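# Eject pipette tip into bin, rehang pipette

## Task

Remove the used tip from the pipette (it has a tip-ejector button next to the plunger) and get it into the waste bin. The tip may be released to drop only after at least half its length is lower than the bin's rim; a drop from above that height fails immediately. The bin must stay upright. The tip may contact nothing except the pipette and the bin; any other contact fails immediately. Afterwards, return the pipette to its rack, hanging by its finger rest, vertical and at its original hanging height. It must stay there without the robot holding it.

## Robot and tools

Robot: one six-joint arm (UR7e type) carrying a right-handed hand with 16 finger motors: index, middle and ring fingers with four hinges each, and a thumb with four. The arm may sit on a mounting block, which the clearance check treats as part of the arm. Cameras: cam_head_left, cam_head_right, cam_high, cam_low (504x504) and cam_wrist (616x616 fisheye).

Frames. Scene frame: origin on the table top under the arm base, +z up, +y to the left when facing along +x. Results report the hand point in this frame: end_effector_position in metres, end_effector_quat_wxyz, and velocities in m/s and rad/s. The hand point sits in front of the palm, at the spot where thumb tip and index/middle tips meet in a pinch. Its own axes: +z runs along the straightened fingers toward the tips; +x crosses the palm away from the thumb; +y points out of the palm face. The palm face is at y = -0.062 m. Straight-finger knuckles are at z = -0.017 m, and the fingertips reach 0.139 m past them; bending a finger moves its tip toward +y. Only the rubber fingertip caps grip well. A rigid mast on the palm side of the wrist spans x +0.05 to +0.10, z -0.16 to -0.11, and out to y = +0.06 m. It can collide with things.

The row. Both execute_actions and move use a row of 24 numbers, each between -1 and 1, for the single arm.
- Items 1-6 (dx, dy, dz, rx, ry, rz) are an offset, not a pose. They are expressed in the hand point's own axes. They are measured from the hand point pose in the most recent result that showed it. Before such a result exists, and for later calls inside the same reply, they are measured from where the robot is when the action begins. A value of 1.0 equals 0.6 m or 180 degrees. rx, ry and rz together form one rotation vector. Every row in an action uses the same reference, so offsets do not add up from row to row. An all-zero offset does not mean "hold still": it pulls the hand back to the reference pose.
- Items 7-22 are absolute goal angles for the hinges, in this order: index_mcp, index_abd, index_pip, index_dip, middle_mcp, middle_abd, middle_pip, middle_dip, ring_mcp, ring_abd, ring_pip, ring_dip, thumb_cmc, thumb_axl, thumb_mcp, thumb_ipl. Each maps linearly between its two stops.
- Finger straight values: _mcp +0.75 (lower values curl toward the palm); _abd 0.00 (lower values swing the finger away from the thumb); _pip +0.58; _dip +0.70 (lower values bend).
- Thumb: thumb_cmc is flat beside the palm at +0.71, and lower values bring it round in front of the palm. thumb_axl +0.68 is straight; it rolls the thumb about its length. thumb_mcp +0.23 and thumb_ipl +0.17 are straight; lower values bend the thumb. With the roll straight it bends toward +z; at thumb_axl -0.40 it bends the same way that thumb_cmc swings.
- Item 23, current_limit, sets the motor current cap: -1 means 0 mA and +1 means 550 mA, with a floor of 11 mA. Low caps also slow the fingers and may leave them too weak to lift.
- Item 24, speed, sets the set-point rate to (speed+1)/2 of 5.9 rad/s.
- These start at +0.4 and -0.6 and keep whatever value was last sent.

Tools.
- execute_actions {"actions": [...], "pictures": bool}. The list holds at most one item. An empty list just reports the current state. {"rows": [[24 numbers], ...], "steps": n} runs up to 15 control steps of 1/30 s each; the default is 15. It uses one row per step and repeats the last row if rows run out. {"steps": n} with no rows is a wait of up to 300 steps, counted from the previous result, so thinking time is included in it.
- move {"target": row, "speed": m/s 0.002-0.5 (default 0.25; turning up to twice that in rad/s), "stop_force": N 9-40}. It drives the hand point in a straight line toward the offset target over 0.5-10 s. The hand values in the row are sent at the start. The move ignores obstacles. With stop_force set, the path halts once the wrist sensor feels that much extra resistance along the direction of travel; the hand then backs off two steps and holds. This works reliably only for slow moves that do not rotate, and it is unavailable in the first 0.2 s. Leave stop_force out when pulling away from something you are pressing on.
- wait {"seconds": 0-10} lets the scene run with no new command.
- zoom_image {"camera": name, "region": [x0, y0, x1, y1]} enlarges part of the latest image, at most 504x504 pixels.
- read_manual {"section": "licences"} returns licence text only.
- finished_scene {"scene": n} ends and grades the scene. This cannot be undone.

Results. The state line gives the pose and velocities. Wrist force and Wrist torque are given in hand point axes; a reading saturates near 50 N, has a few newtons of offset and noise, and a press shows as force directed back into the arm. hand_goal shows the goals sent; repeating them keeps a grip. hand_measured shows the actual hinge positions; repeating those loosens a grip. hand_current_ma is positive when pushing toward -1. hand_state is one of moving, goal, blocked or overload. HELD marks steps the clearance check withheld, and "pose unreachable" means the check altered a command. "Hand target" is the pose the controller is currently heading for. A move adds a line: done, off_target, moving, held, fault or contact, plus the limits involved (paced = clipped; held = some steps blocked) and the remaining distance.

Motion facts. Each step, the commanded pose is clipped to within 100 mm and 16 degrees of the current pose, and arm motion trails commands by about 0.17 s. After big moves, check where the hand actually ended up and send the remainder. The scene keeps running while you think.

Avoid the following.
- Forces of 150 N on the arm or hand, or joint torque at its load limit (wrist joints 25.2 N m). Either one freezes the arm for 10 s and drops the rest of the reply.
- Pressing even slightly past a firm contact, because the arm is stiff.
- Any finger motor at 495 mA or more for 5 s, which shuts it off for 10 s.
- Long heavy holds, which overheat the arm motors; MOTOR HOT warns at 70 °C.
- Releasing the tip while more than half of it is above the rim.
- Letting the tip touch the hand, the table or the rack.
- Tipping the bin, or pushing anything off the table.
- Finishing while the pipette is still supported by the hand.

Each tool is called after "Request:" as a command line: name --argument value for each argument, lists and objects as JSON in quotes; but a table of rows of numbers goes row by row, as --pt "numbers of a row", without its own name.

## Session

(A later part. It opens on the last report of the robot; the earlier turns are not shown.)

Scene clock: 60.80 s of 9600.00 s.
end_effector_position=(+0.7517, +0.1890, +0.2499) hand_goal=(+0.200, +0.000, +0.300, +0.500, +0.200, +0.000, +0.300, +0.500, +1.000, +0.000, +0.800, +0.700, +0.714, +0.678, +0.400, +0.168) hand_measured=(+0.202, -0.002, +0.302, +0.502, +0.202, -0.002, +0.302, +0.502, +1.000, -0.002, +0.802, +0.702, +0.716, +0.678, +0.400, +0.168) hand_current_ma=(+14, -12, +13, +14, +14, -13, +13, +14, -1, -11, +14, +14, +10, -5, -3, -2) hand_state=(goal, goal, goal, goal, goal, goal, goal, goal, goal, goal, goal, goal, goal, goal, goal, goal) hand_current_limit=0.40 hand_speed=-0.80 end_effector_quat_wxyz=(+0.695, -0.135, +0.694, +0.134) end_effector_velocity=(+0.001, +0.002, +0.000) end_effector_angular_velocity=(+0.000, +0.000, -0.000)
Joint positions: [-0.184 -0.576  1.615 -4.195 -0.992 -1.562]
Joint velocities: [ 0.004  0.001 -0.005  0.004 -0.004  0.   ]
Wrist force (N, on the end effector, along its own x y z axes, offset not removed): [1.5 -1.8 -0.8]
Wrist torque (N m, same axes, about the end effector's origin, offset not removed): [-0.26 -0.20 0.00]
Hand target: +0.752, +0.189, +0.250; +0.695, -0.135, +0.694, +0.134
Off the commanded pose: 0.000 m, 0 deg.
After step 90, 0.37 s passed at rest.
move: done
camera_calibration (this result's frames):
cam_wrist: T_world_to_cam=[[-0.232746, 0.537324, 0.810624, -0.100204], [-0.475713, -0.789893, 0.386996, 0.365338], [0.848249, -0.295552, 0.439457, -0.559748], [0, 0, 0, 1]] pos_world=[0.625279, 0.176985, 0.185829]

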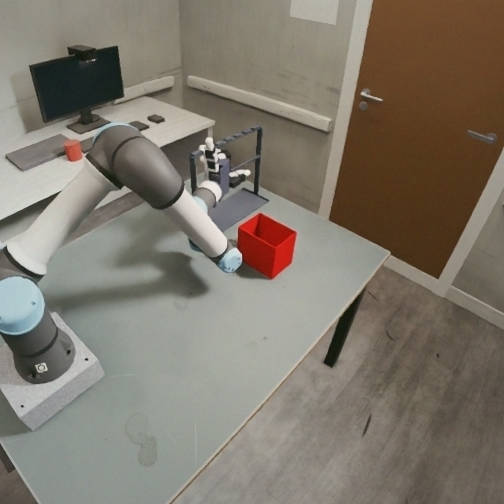

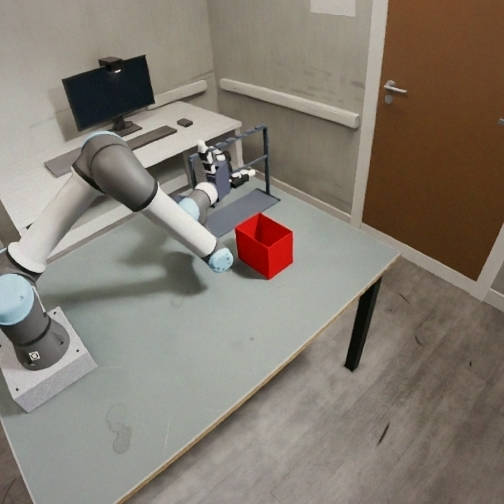

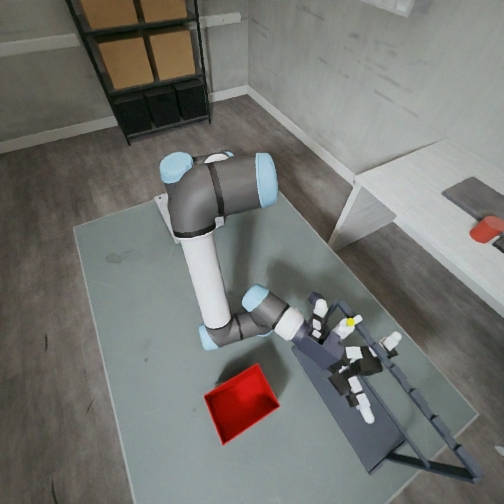

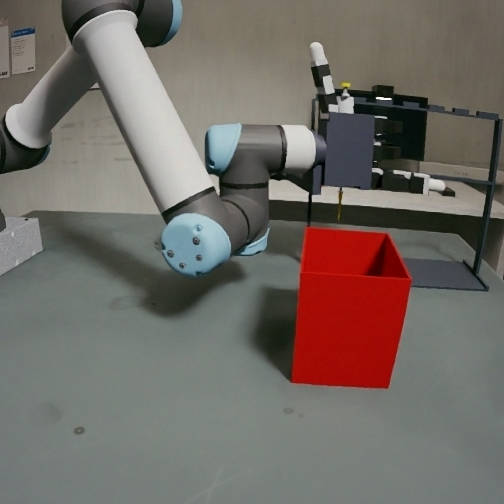

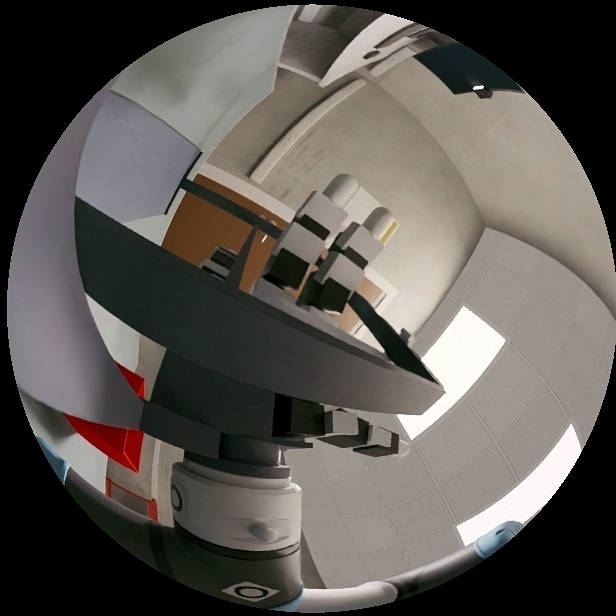

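Request:
move --target '[0,0.007,0,0,0,0,0.2,0,-0.58,-0.1,0.2,0,-0.58,-0.1,1,0,0.8,0.7,0.714,0.678,0.4,0.168,0.4,-0.7]' --speed 0.005

Request:
move --target '[0,0,0,0,0,0,-0.22,0,-0.62,-0.13,-0.22,0,-0.62,-0.13,1,0,0.8,0.7,0.714,0.678,0.4,0.168,0.4,-0.85]'

Request:
zoom_image --camera "cam_high" --region '[280, 270, 420, 390]'

Scene clock: 68.73 s of 9600.00 s.
end_effector_position=(+0.7501, +0.1928, +0.2499) hand_goal=(+0.200, +0.000, -0.580, -0.100, +0.200, +0.000, -0.580, -0.100, +1.000, +0.000, +0.800, +0.700, +0.714, +0.678, +0.400, +0.168) hand_measured=(+0.202, -0.002, -0.578, -0.098, +0.202, -0.002, -0.578, -0.098, +1.000, -0.002, +0.802, +0.702, +0.716, +0.678, +0.400, +0.168) hand_current_ma=(+13, -12, +14, +14, +13, -13, +14, +14, -1, -11, +14, +14, +10, -5, -3, -2) hand_state=(goal, goal, goal, goal, goal, goal, goal, goal, goal, goal, goal, goal, goal, goal, goal, goal) hand_current_limit=0.40 hand_speed=-0.70 end_effector_quat_wxyz=(+0.695, -0.135, +0.694, +0.134) end_effector_velocity=(+0.000, +0.000, +0.000) end_effector_angular_velocity=(+0.000, -0.000, +0.000)
Joint positions: [-0.178 -0.578  1.62  -4.198 -0.999 -1.562]
Joint velocities: [ 0.    -0.    -0.001  0.    -0.     0.   ]
Wrist force (N, on the end effector, along its own x y z axes, offset not removed): [-1.6 0.4 -1.9]
Wrist torque (N m, same axes, about the end effector's origin, offset not removed): [0.19 0.17 0.02]
Hand target: +0.750, +0.193, +0.250; +0.695, -0.135, +0.694, +0.134
Off the commanded pose: 0.000 m, 0 deg.
After step 90, 3.47 s passed at rest.
move: done
camera_calibration (this result's frames):
cam_wrist: T_world_to_cam=[[-0.232748, 0.537315, 0.81063, -0.102666], [-0.475714, -0.789897, 0.386986, 0.367665], [0.848248, -0.295557, 0.439455, -0.557264], [0, 0, 0, 1]] pos_world=[0.623706, 0.180879, 0.185835]

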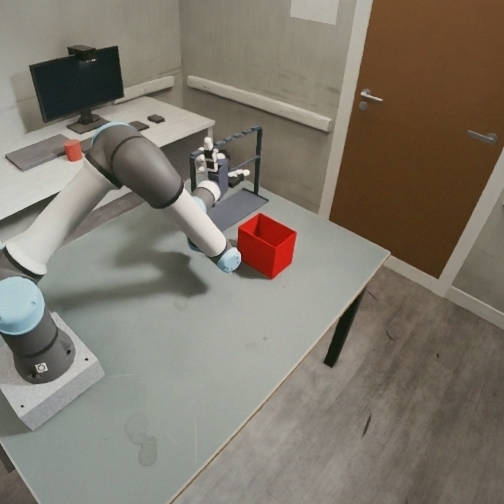

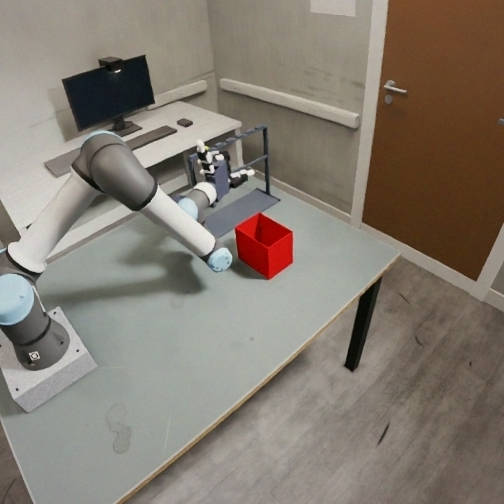

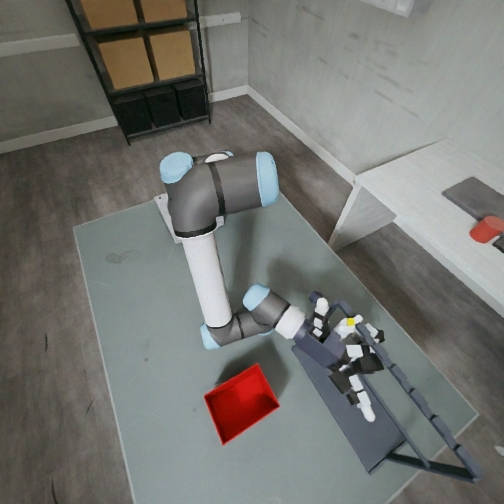

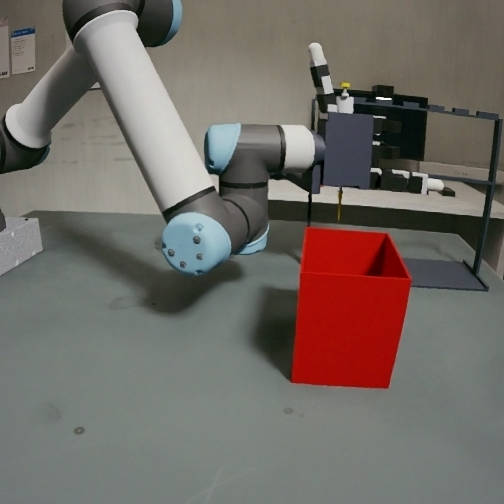

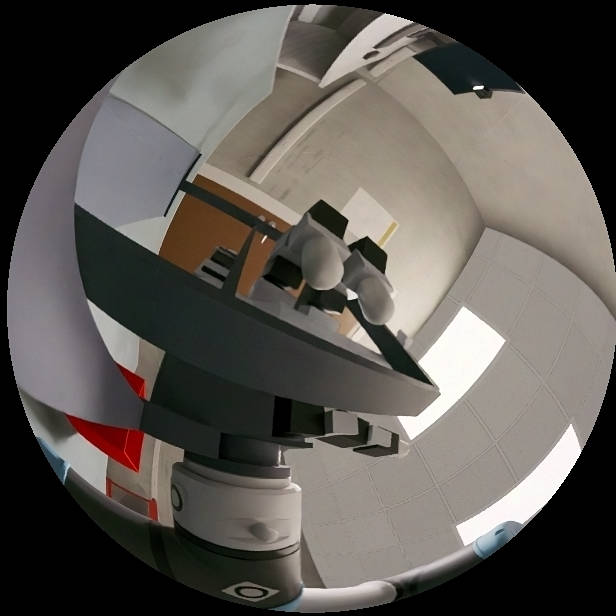

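Scene clock: 70.20 s of 9600.00 s.
end_effector_position=(+0.7501, +0.1928, +0.2500) hand_goal=(-0.220, +0.000, -0.620, -0.130, -0.220, +0.000, -0.620, -0.130, +1.000, +0.000, +0.800, +0.700, +0.714, +0.678, +0.400, +0.168) hand_measured=(-0.170, -0.002, -0.592, -0.118, -0.170, -0.002, -0.590, -0.116, +1.000, -0.002, +0.802, +0.702, +0.716, +0.678, +0.400, +0.168) hand_current_ma=(+267, -12, +161, +68, +277, -13, +167, +71, -1, -11, +14, +14, +10, -5, -3, -2) hand_state=(blocked, goal, blocked, goal, blocked, goal, blocked, goal, goal, goal, goal, goal, goal, goal, goal, goal) hand_current_limit=0.40 hand_speed=-0.85 end_effector_quat_wxyz=(+0.695, -0.135, +0.694, +0.134) end_effector_velocity=(-0.000, +0.001, -0.000) end_effector_angular_velocity=(-0.000, -0.001, +0.001)
Joint positions: [-0.178 -0.578  1.62  -4.198 -0.999 -1.562]
Joint velocities: [ 0.001  0.    -0.    -0.001 -0.    -0.   ]
Wrist force (N, on the end effector, along its own x y z axes, offset not removed): [-3.6 -2.2 -3.1]
Wrist torque (N m, same axes, about the end effector's origin, offset not removed): [0.14 0.21 -0.07]
Hand target: +0.750, +0.193, +0.250; +0.695, -0.135, +0.694, +0.134
Off the commanded pose: 0.000 m, 0 deg.
move: done
camera_calibration (this result's frames):
cam_wrist: T_world_to_cam=[[-0.232768, 0.53732, 0.810621, -0.102664], [-0.475725, -0.789895, 0.386978, 0.367669], [0.848236, -0.295556, 0.439479, -0.557267], [0, 0, 0, 1]] pos_world=[0.623707, 0.180879, 0.185849]

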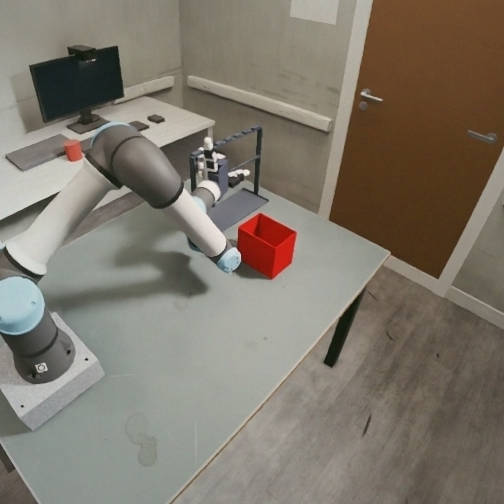

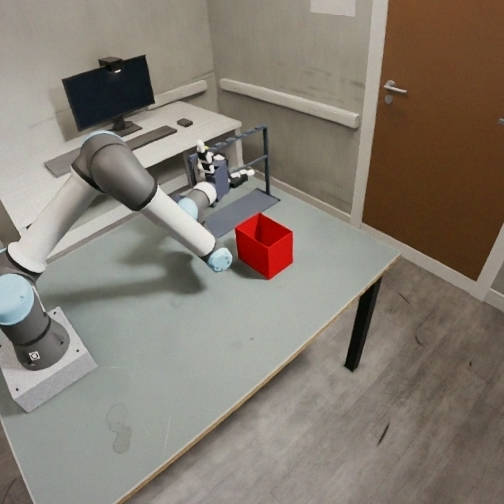

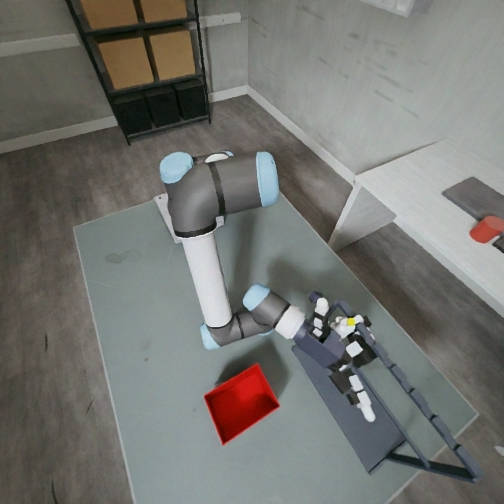

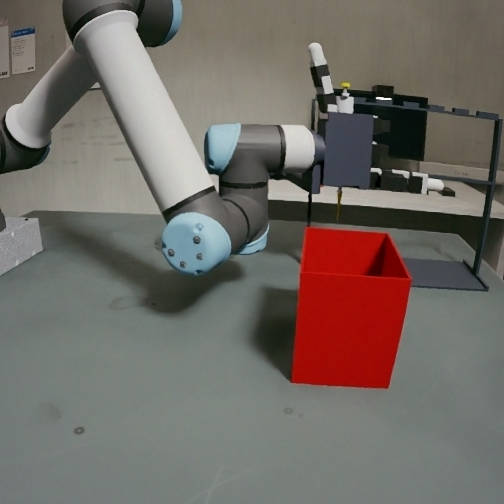

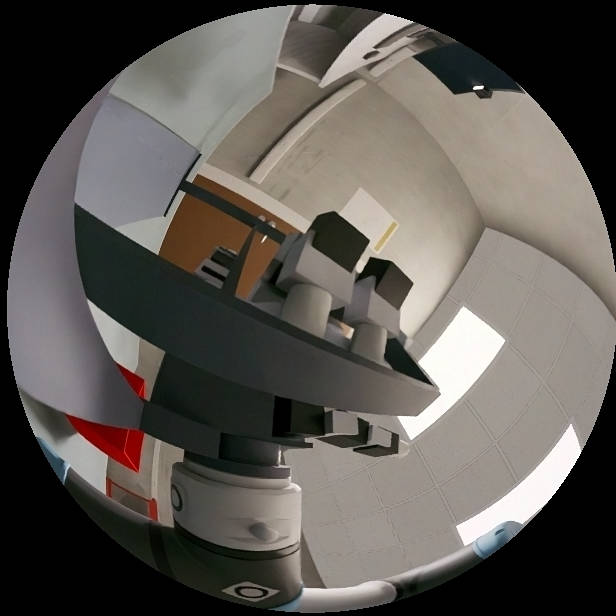

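Region (280, 270, 420, 390) of cam_high's 504x504 image, scaled by 3.600, with more detail than that image has; it fills the top 432 rows of this view, and the rest is white.

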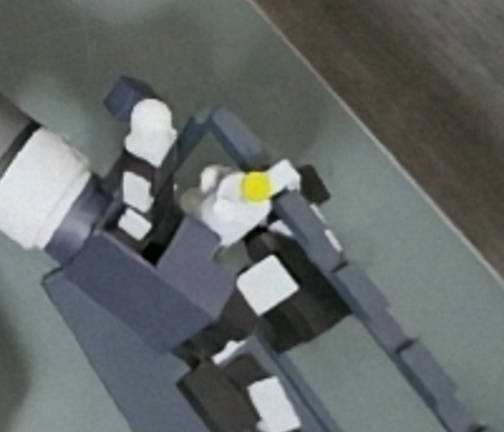

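Tighten, lift 10 mm.

Request:
move --target '[-0.017,0,0,0,0,0,-0.27,0,-0.69,-0.21,-0.27,0,-0.69,-0.21,1,0,0.8,0.7,0.714,0.678,0.4,0.168,0.75,-0.7]' --speed 0.005

Request:
zoom_image --camera "cam_low" --region '[300, 60, 420, 140]'

Request:
zoom_image --camera "cam_head_left" --region '[180, 130, 240, 190]'

Scene clock: 75.53 s of 9600.00 s.
end_effector_position=(+0.7501, +0.1928, +0.2600) hand_goal=(-0.270, +0.000, -0.690, -0.210, -0.270, +0.000, -0.690, -0.210, +1.000, +0.000, +0.800, +0.700, +0.714, +0.678, +0.400, +0.168) hand_measured=(-0.182, -0.002, -0.592, -0.128, -0.184, -0.002, -0.590, -0.128, +1.000, -0.002, +0.802, +0.702, +0.716, +0.678, +0.400, +0.168) hand_current_ma=(+475, -10, +481, +475, +476, -12, +481, +428, -1, -11, +14, +14, +10, -5, -3, -2) hand_state=(blocked, goal, blocked, blocked, blocked, goal, blocked, blocked, goal, goal, goal, goal, goal, goal, goal, goal) hand_current_limit=0.75 hand_speed=-0.70 end_effector_quat_wxyz=(+0.695, -0.135, +0.694, +0.134) end_effector_velocity=(+0.000, +0.000, +0.001) end_effector_angular_velocity=(+0.000, +0.001, +0.000)
Joint positions: [-0.178 -0.598  1.626 -4.184 -0.999 -1.562]
Joint velocities: [ 0.    -0.002  0.001  0.003 -0.    -0.   ]
Wrist force (N, on the end effector, along its own x y z axes, offset not removed): [0.4 -2.2 -0.5]
Wrist torque (N m, same axes, about the end effector's origin, offset not removed): [-0.33 0.03 -0.19]
Hand target: +0.750, +0.193, +0.260; +0.695, -0.135, +0.694, +0.134
Off the commanded pose: 0.000 m, 0 deg.
After step 90, 0.07 s passed at rest.
move: done
camera_calibration (this result's frames):
cam_wrist: T_world_to_cam=[[-0.232775, 0.537323, 0.810617, -0.110827], [-0.475728, -0.789893, 0.386977, 0.363763], [0.848232, -0.295555, 0.439487, -0.561711], [0, 0, 0, 1]] pos_world=[0.623716, 0.180867, 0.195935]

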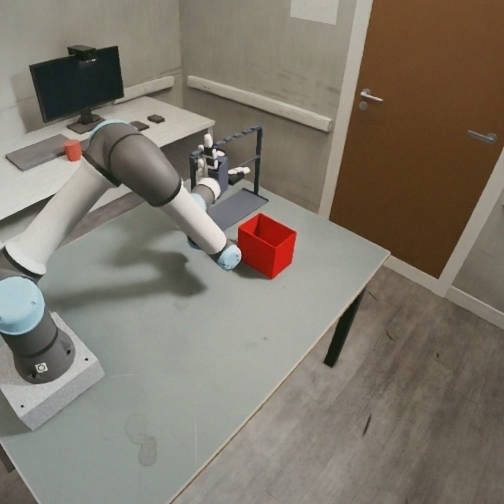

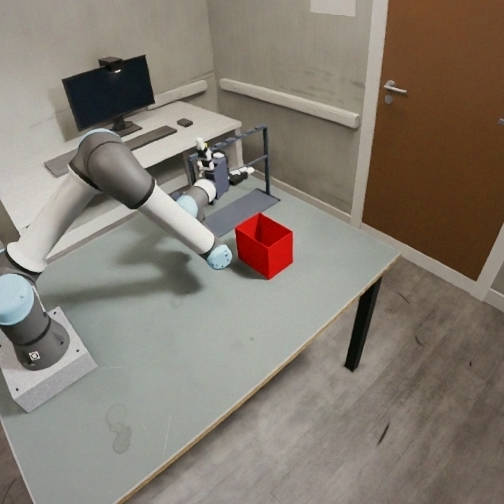

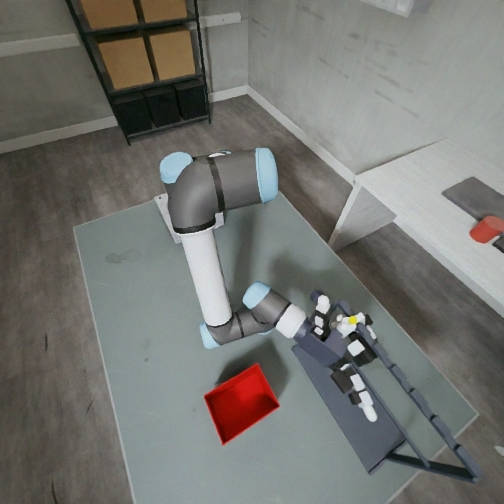

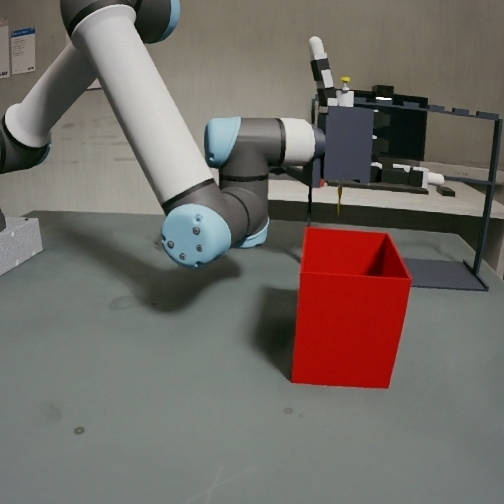

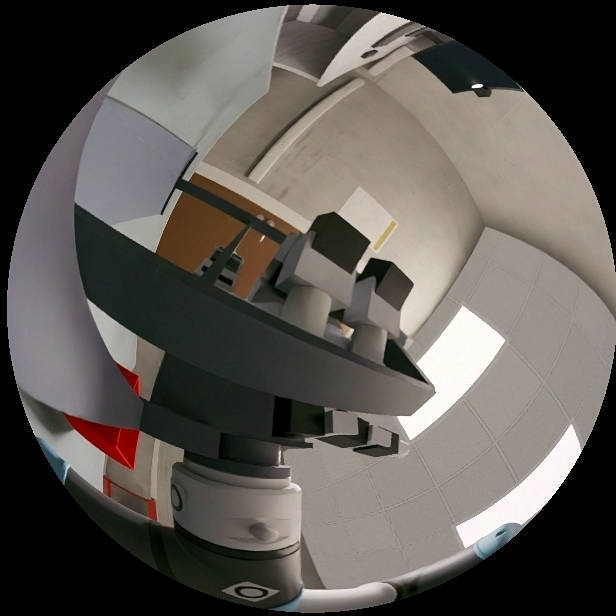

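Region (300, 60, 420, 140) of cam_low's 504x504 image, scaled by 4.200, with more detail than that image has.

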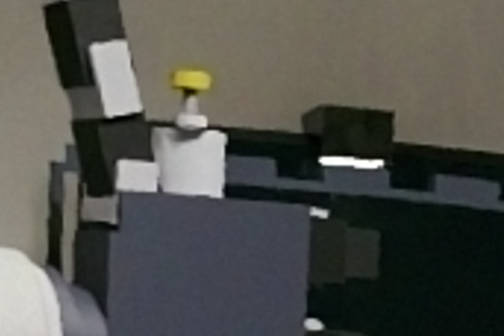

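Region (180, 130, 240, 190) of cam_head_left's 504x504 image, scaled by 8.400, with more detail than that image has.

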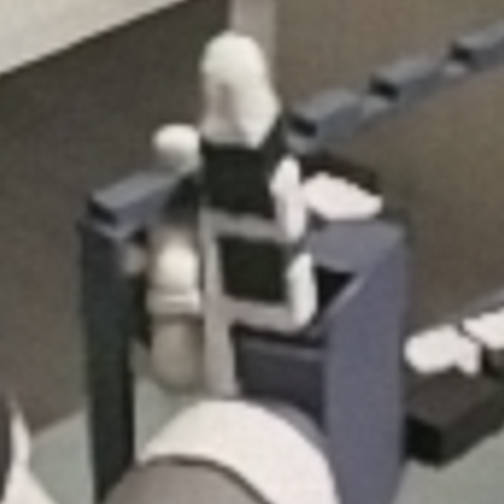

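Pull back 2 cm in world −y.

Request:
move --target '[0,-0.031,-0.0125,0,0,0,-0.27,0,-0.69,-0.21,-0.27,0,-0.69,-0.21,1,0,0.8,0.7,0.714,0.678,0.4,0.168,0.75,-0.7]' --speed 0.006

Request:
zoom_image --camera "cam_high" --region '[280, 270, 420, 390]'

Scene clock: 80.80 s of 9600.00 s.
end_effector_position=(+0.7501, +0.1729, +0.2600) hand_goal=(-0.270, +0.000, -0.690, -0.210, -0.270, +0.000, -0.690, -0.210, +1.000, +0.000, +0.800, +0.700, +0.714, +0.678, +0.400, +0.168) hand_measured=(-0.182, -0.002, -0.592, -0.128, -0.184, -0.002, -0.590, -0.128, +1.000, -0.002, +0.802, +0.702, +0.716, +0.678, +0.400, +0.168) hand_current_ma=(+475, -10, +481, +475, +476, -12, +481, +428, -1, -11, +14, +14, +10, -5, -3, -2) hand_state=(blocked, goal, blocked, blocked, blocked, goal, blocked, blocked, goal, goal, goal, goal, goal, goal, goal, goal) hand_current_limit=0.75 hand_speed=-0.70 end_effector_quat_wxyz=(+0.695, -0.135, +0.694, +0.134) end_effector_velocity=(+0.000, -0.001, -0.000) end_effector_angular_velocity=(+0.000, +0.001, +0.000)
Joint positions: [-0.213 -0.599  1.628 -4.185 -0.963 -1.561]
Joint velocities: [-0.002  0.001 -0.     0.001  0.003 -0.   ]
Wrist force (N, on the end effector, along its own x y z axes, offset not removed): [-1.0 -0.6 -1.6]
Wrist torque (N m, same axes, about the end effector's origin, offset not removed): [-0.07 0.27 -0.35]
Hand target: +0.750, +0.173, +0.260; +0.695, -0.135, +0.694, +0.134
Off the commanded pose: 0.000 m, 0 deg.
move: done
camera_calibration (this result's frames):
cam_wrist: T_world_to_cam=[[-0.232806, 0.537383, 0.810568, -0.100095], [-0.475747, -0.789863, 0.387015, 0.34804], [0.848213, -0.295526, 0.439544, -0.567625], [0, 0, 0, 1]] pos_world=[0.623743, 0.160945, 0.195933]

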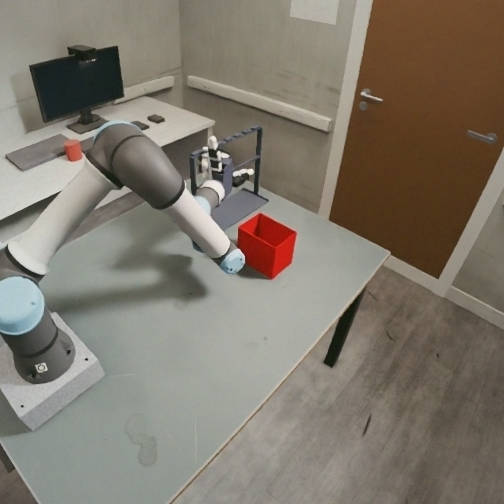

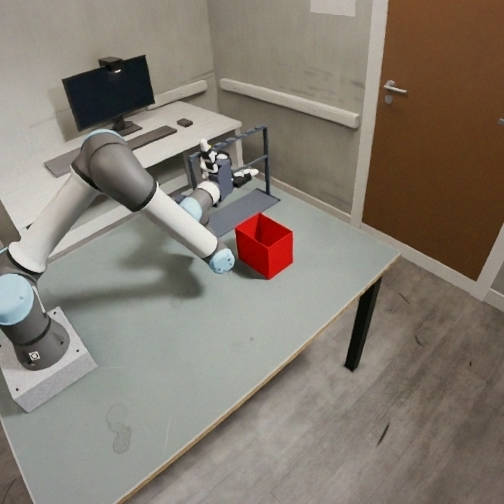

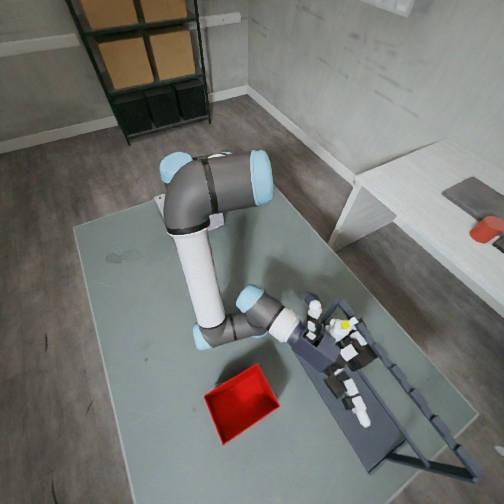

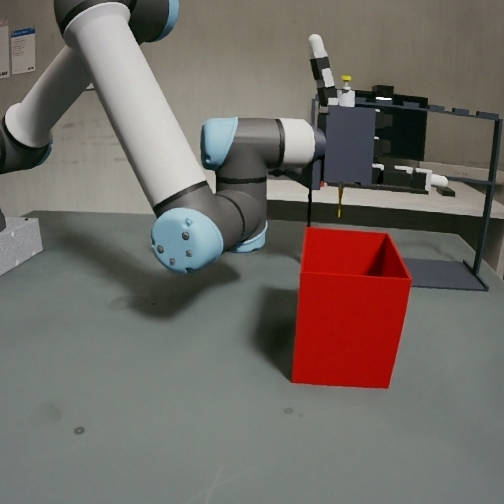

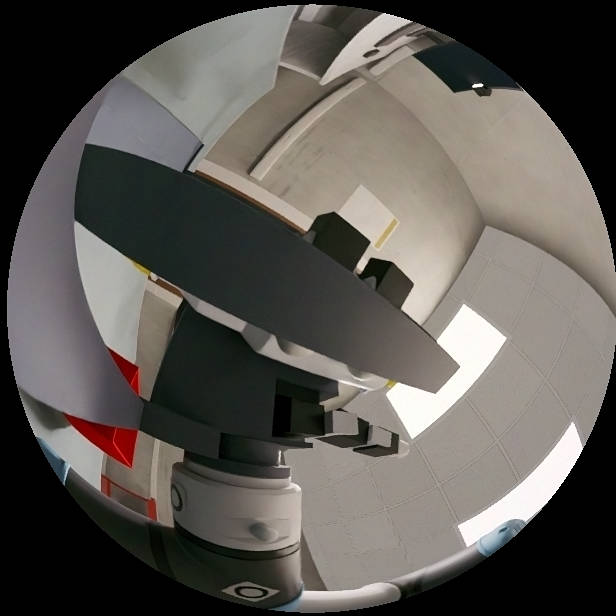

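Region (280, 270, 420, 390) of cam_high's 504x504 image, scaled by 3.600, with more detail than that image has; it fills the top 432 rows of this view, and the rest is white.

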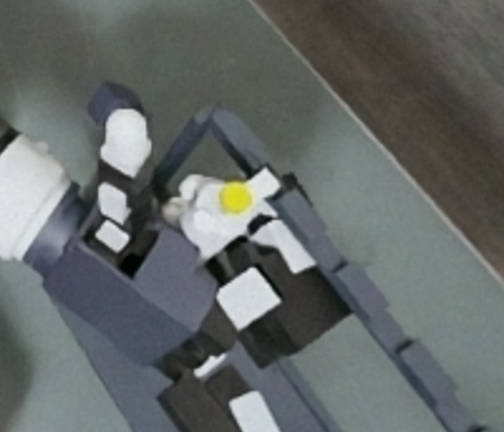

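Request:
move --target '[0,-0.093,-0.0375,0,0,0,-0.27,0,-0.69,-0.21,-0.27,0,-0.69,-0.21,1,0,0.8,0.7,0.714,0.678,0.4,0.168,0.75,-0.7]' --speed 0.04

Request:
move --target '[-0.117,-0.093,-0.0375,0,0,0,-0.27,0,-0.69,-0.21,-0.27,0,-0.69,-0.21,1,0,0.8,0.7,0.714,0.678,0.4,0.168,0.75,-0.7]' --speed 0.07

Request:
move --target '[0,-0.243,-0.035,0.122,0,0,-0.27,0,-0.69,-0.21,-0.27,0,-0.69,-0.21,1,0,0.8,0.7,0.714,0.678,0.4,0.168,0.75,-0.7]' --speed 0.07

Scene clock: 86.67 s of 9600.00 s.
end_effector_position=(+0.7502, +0.1130, +0.2599) hand_goal=(-0.270, +0.000, -0.690, -0.210, -0.270, +0.000, -0.690, -0.210, +1.000, +0.000, +0.800, +0.700, +0.714, +0.678, +0.400, +0.168) hand_measured=(-0.182, -0.002, -0.592, -0.128, -0.184, -0.002, -0.590, -0.128, +1.000, -0.002, +0.802, +0.702, +0.716, +0.678, +0.400, +0.168) hand_current_ma=(+475, -10, +481, +475, +476, -12, +481, +428, -1, -11, +14, +14, +10, -5, -3, -2) hand_state=(blocked, goal, blocked, blocked, blocked, goal, blocked, blocked, goal, goal, goal, goal, goal, goal, goal, goal) hand_current_limit=0.75 hand_speed=-0.70 end_effector_quat_wxyz=(+0.695, -0.135, +0.694, +0.134) end_effector_velocity=(-0.000, -0.002, -0.000) end_effector_angular_velocity=(+0.000, +0.001, +0.001)
Joint positions: [-0.317 -0.595  1.619 -4.181 -0.859 -1.559]
Joint velocities: [-0.004  0.    -0.     0.001  0.005  0.   ]
Wrist force (N, on the end effector, along its own x y z axes, offset not removed): [-1.7 -3.8 -0.5]
Wrist torque (N m, same axes, about the end effector's origin, offset not removed): [-0.44 0.24 -0.31]
Hand target: +0.750, +0.113, +0.260; +0.695, -0.135, +0.694, +0.134
Off the commanded pose: 0.000 m, 0 deg.
After step 90, 1.00 s passed at rest.
move: done
camera_calibration (this result's frames):
cam_wrist: T_world_to_cam=[[-0.232761, 0.537527, 0.810486, -0.0678214], [-0.475739, -0.78979, 0.387175, 0.300732], [0.848231, -0.29546, 0.439554, -0.585373], [0, 0, 0, 1]] pos_world=[0.623815, 0.101016, 0.195836]

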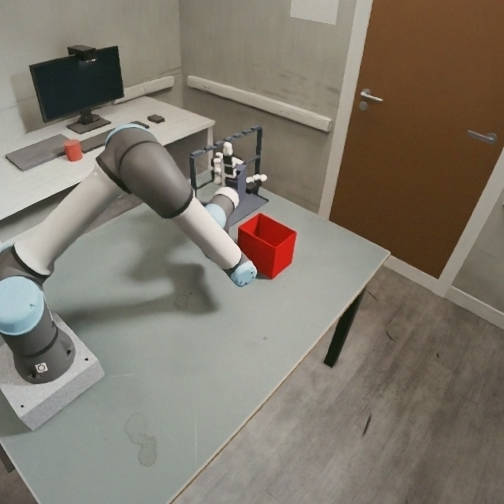

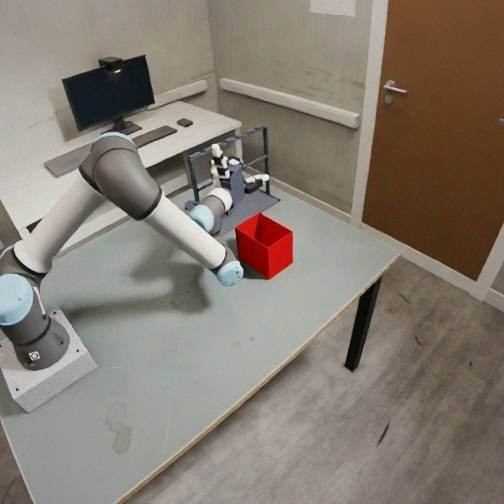

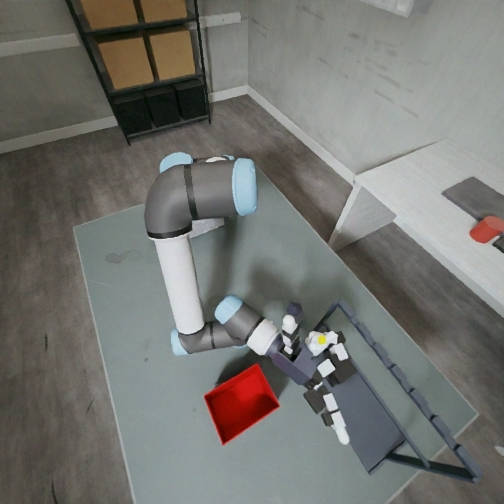

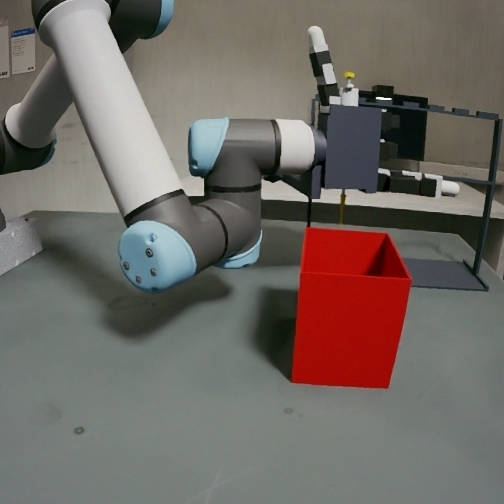

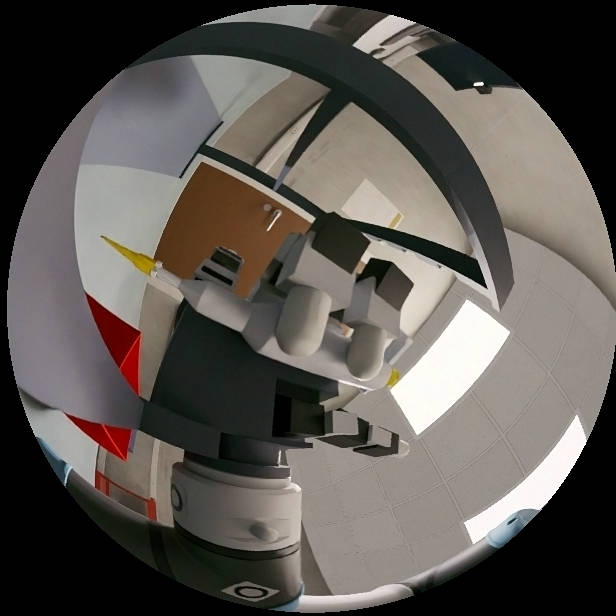

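Scene clock: 88.43 s of 9600.00 s.
end_effector_position=(+0.7503, +0.0529, +0.3299) hand_goal=(-0.270, +0.000, -0.690, -0.210, -0.270, +0.000, -0.690, -0.210, +1.000, +0.000, +0.800, +0.700, +0.714, +0.678, +0.400, +0.168) hand_measured=(-0.182, -0.002, -0.592, -0.128, -0.184, -0.002, -0.590, -0.128, +1.000, -0.002, +0.802, +0.702, +0.716, +0.678, +0.400, +0.168) hand_current_ma=(+475, -10, +481, +475, +476, -12, +481, +428, -1, -12, +14, +14, +10, -5, -3, -2) hand_state=(blocked, goal, blocked, blocked, blocked, goal, blocked, blocked, goal, goal, goal, goal, goal, goal, goal, goal) hand_current_limit=0.75 hand_speed=-0.70 end_effector_quat_wxyz=(+0.695, -0.135, +0.694, +0.134) end_effector_velocity=(-0.000, -0.001, +0.002) end_effector_angular_velocity=(-0.002, -0.003, +0.001)
Joint positions: [-0.419 -0.718  1.616 -4.057 -0.758 -1.557]
Joint velocities: [-0.002 -0.003 -0.001  0.002  0.002 -0.001]
Wrist force (N, on the end effector, along its own x y z axes, offset not removed): [1.5 -0.6 -2.0]
Wrist torque (N m, same axes, about the end effector's origin, offset not removed): [0.05 -0.26 0.02]
Hand target: +0.750, +0.053, +0.330; +0.695, -0.135, +0.694, +0.134
Off the commanded pose: 0.000 m, 0 deg.
move: done
camera_calibration (this result's frames):
cam_wrist: T_world_to_cam=[[-0.232686, 0.537563, 0.810484, -0.0922576], [-0.475717, -0.789768, 0.387247, 0.22618], [0.848264, -0.295454, 0.439495, -0.63399], [0, 0, 0, 1]] pos_world=[0.623922, 0.0409094, 0.265821]

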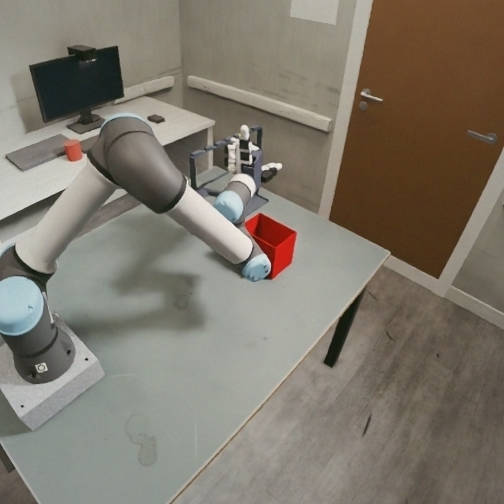

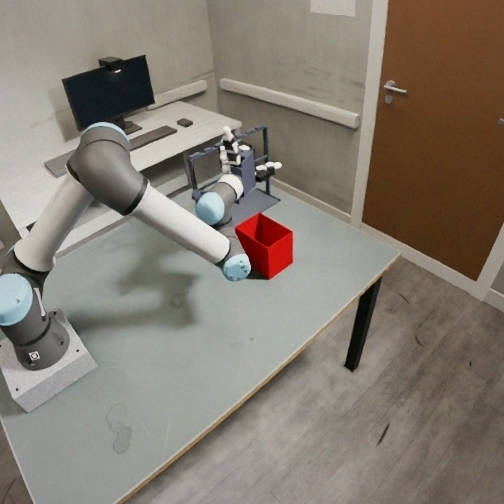

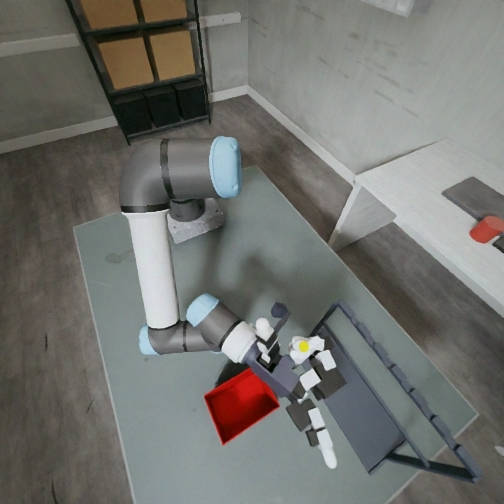

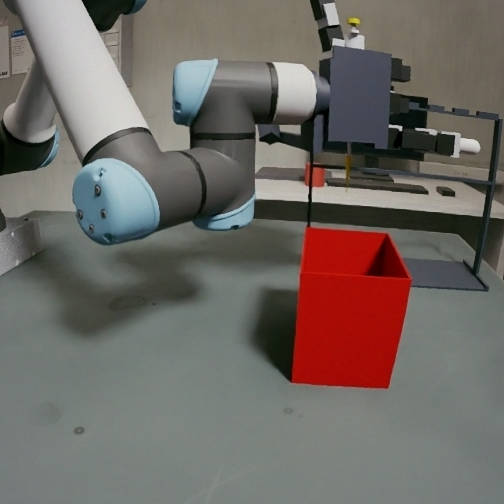

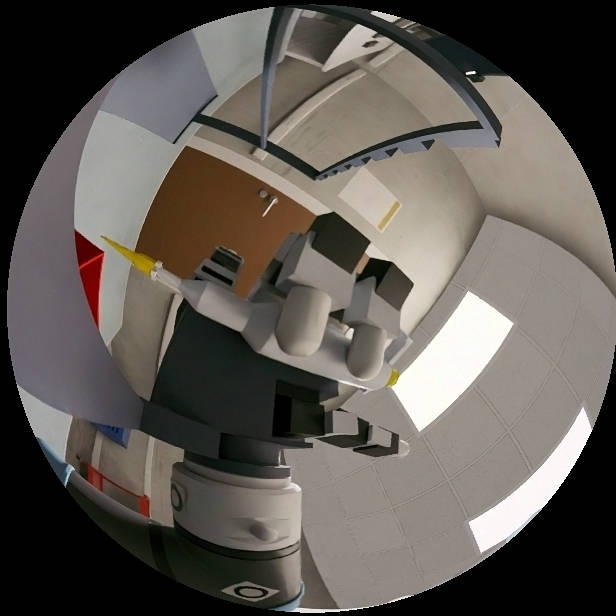

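Scene clock: 91.57 s of 9600.00 s.
end_effector_position=(+0.7854, -0.0900, +0.3298) hand_goal=(-0.270, +0.000, -0.690, -0.210, -0.270, +0.000, -0.690, -0.210, +1.000, +0.000, +0.800, +0.700, +0.714, +0.678, +0.400, +0.168) hand_measured=(-0.182, -0.002, -0.592, -0.128, -0.184, -0.002, -0.590, -0.128, +1.000, -0.002, +0.802, +0.702, +0.716, +0.678, +0.400, +0.168) hand_current_ma=(+474, -10, +481, +475, +476, -12, +481, +428, -1, -12, +13, +14, +10, -5, -3, -2) hand_state=(blocked, goal, blocked, blocked, blocked, goal, blocked, blocked, goal, goal, goal, goal, goal, goal, goal, goal) hand_current_limit=0.75 hand_speed=-0.70 end_effector_quat_wxyz=(+0.707, -0.001, +0.707, -0.000) end_effector_velocity=(+0.001, -0.002, +0.000) end_effector_angular_velocity=(-0.001, -0.002, -0.005)
Joint positions: [-0.529 -0.713  1.608 -4.048 -1.03  -1.56 ]
Joint velocities: [-0.001  0.001 -0.002 -0.001 -0.005 -0.   ]
Wrist force (N, on the end effector, along its own x y z axes, offset not removed): [-0.3 -2.0 -1.4]
Wrist torque (N m, same axes, about the end effector's origin, offset not removed): [-0.16 0.05 -0.17]
Hand target: +0.785, -0.090, +0.330; +0.707, -0.000, +0.707, -0.001
Off the commanded pose: 0.000 m, 0 deg.
move: done
camera_calibration (this result's frames):
cam_wrist: T_world_to_cam=[[-0.0149658, 0.585432, 0.810584, -0.173922], [-0.736083, -0.555116, 0.387334, 0.355617], [0.676726, -0.59086, 0.439234, -0.597656], [0, 0, 0, 1]] pos_world=[0.66361, -0.0539031, 0.265747]

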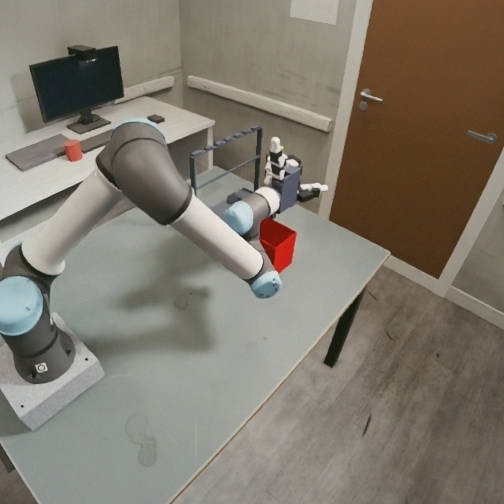

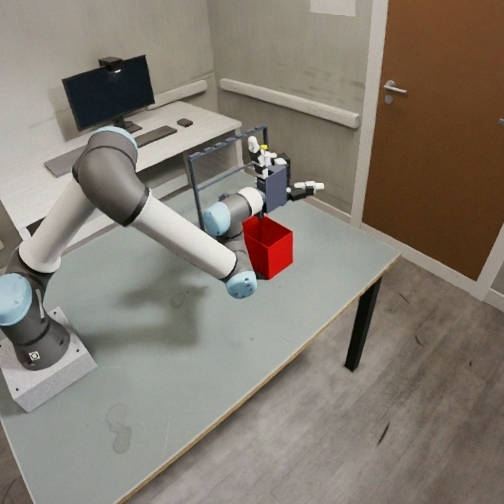

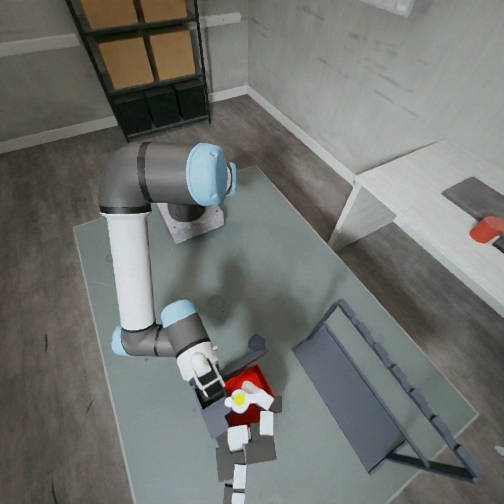

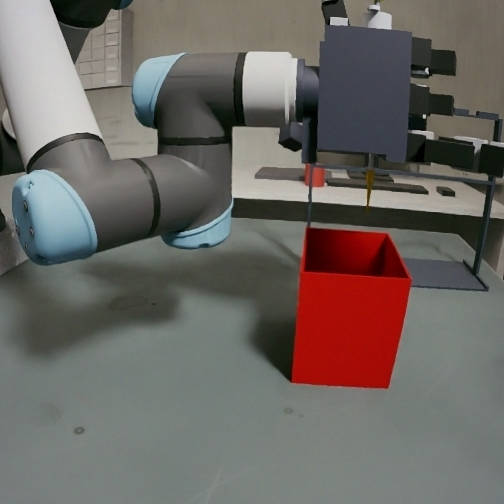

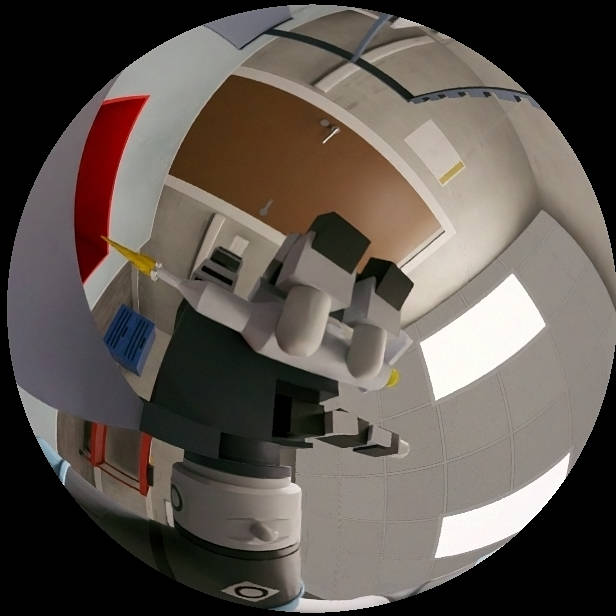

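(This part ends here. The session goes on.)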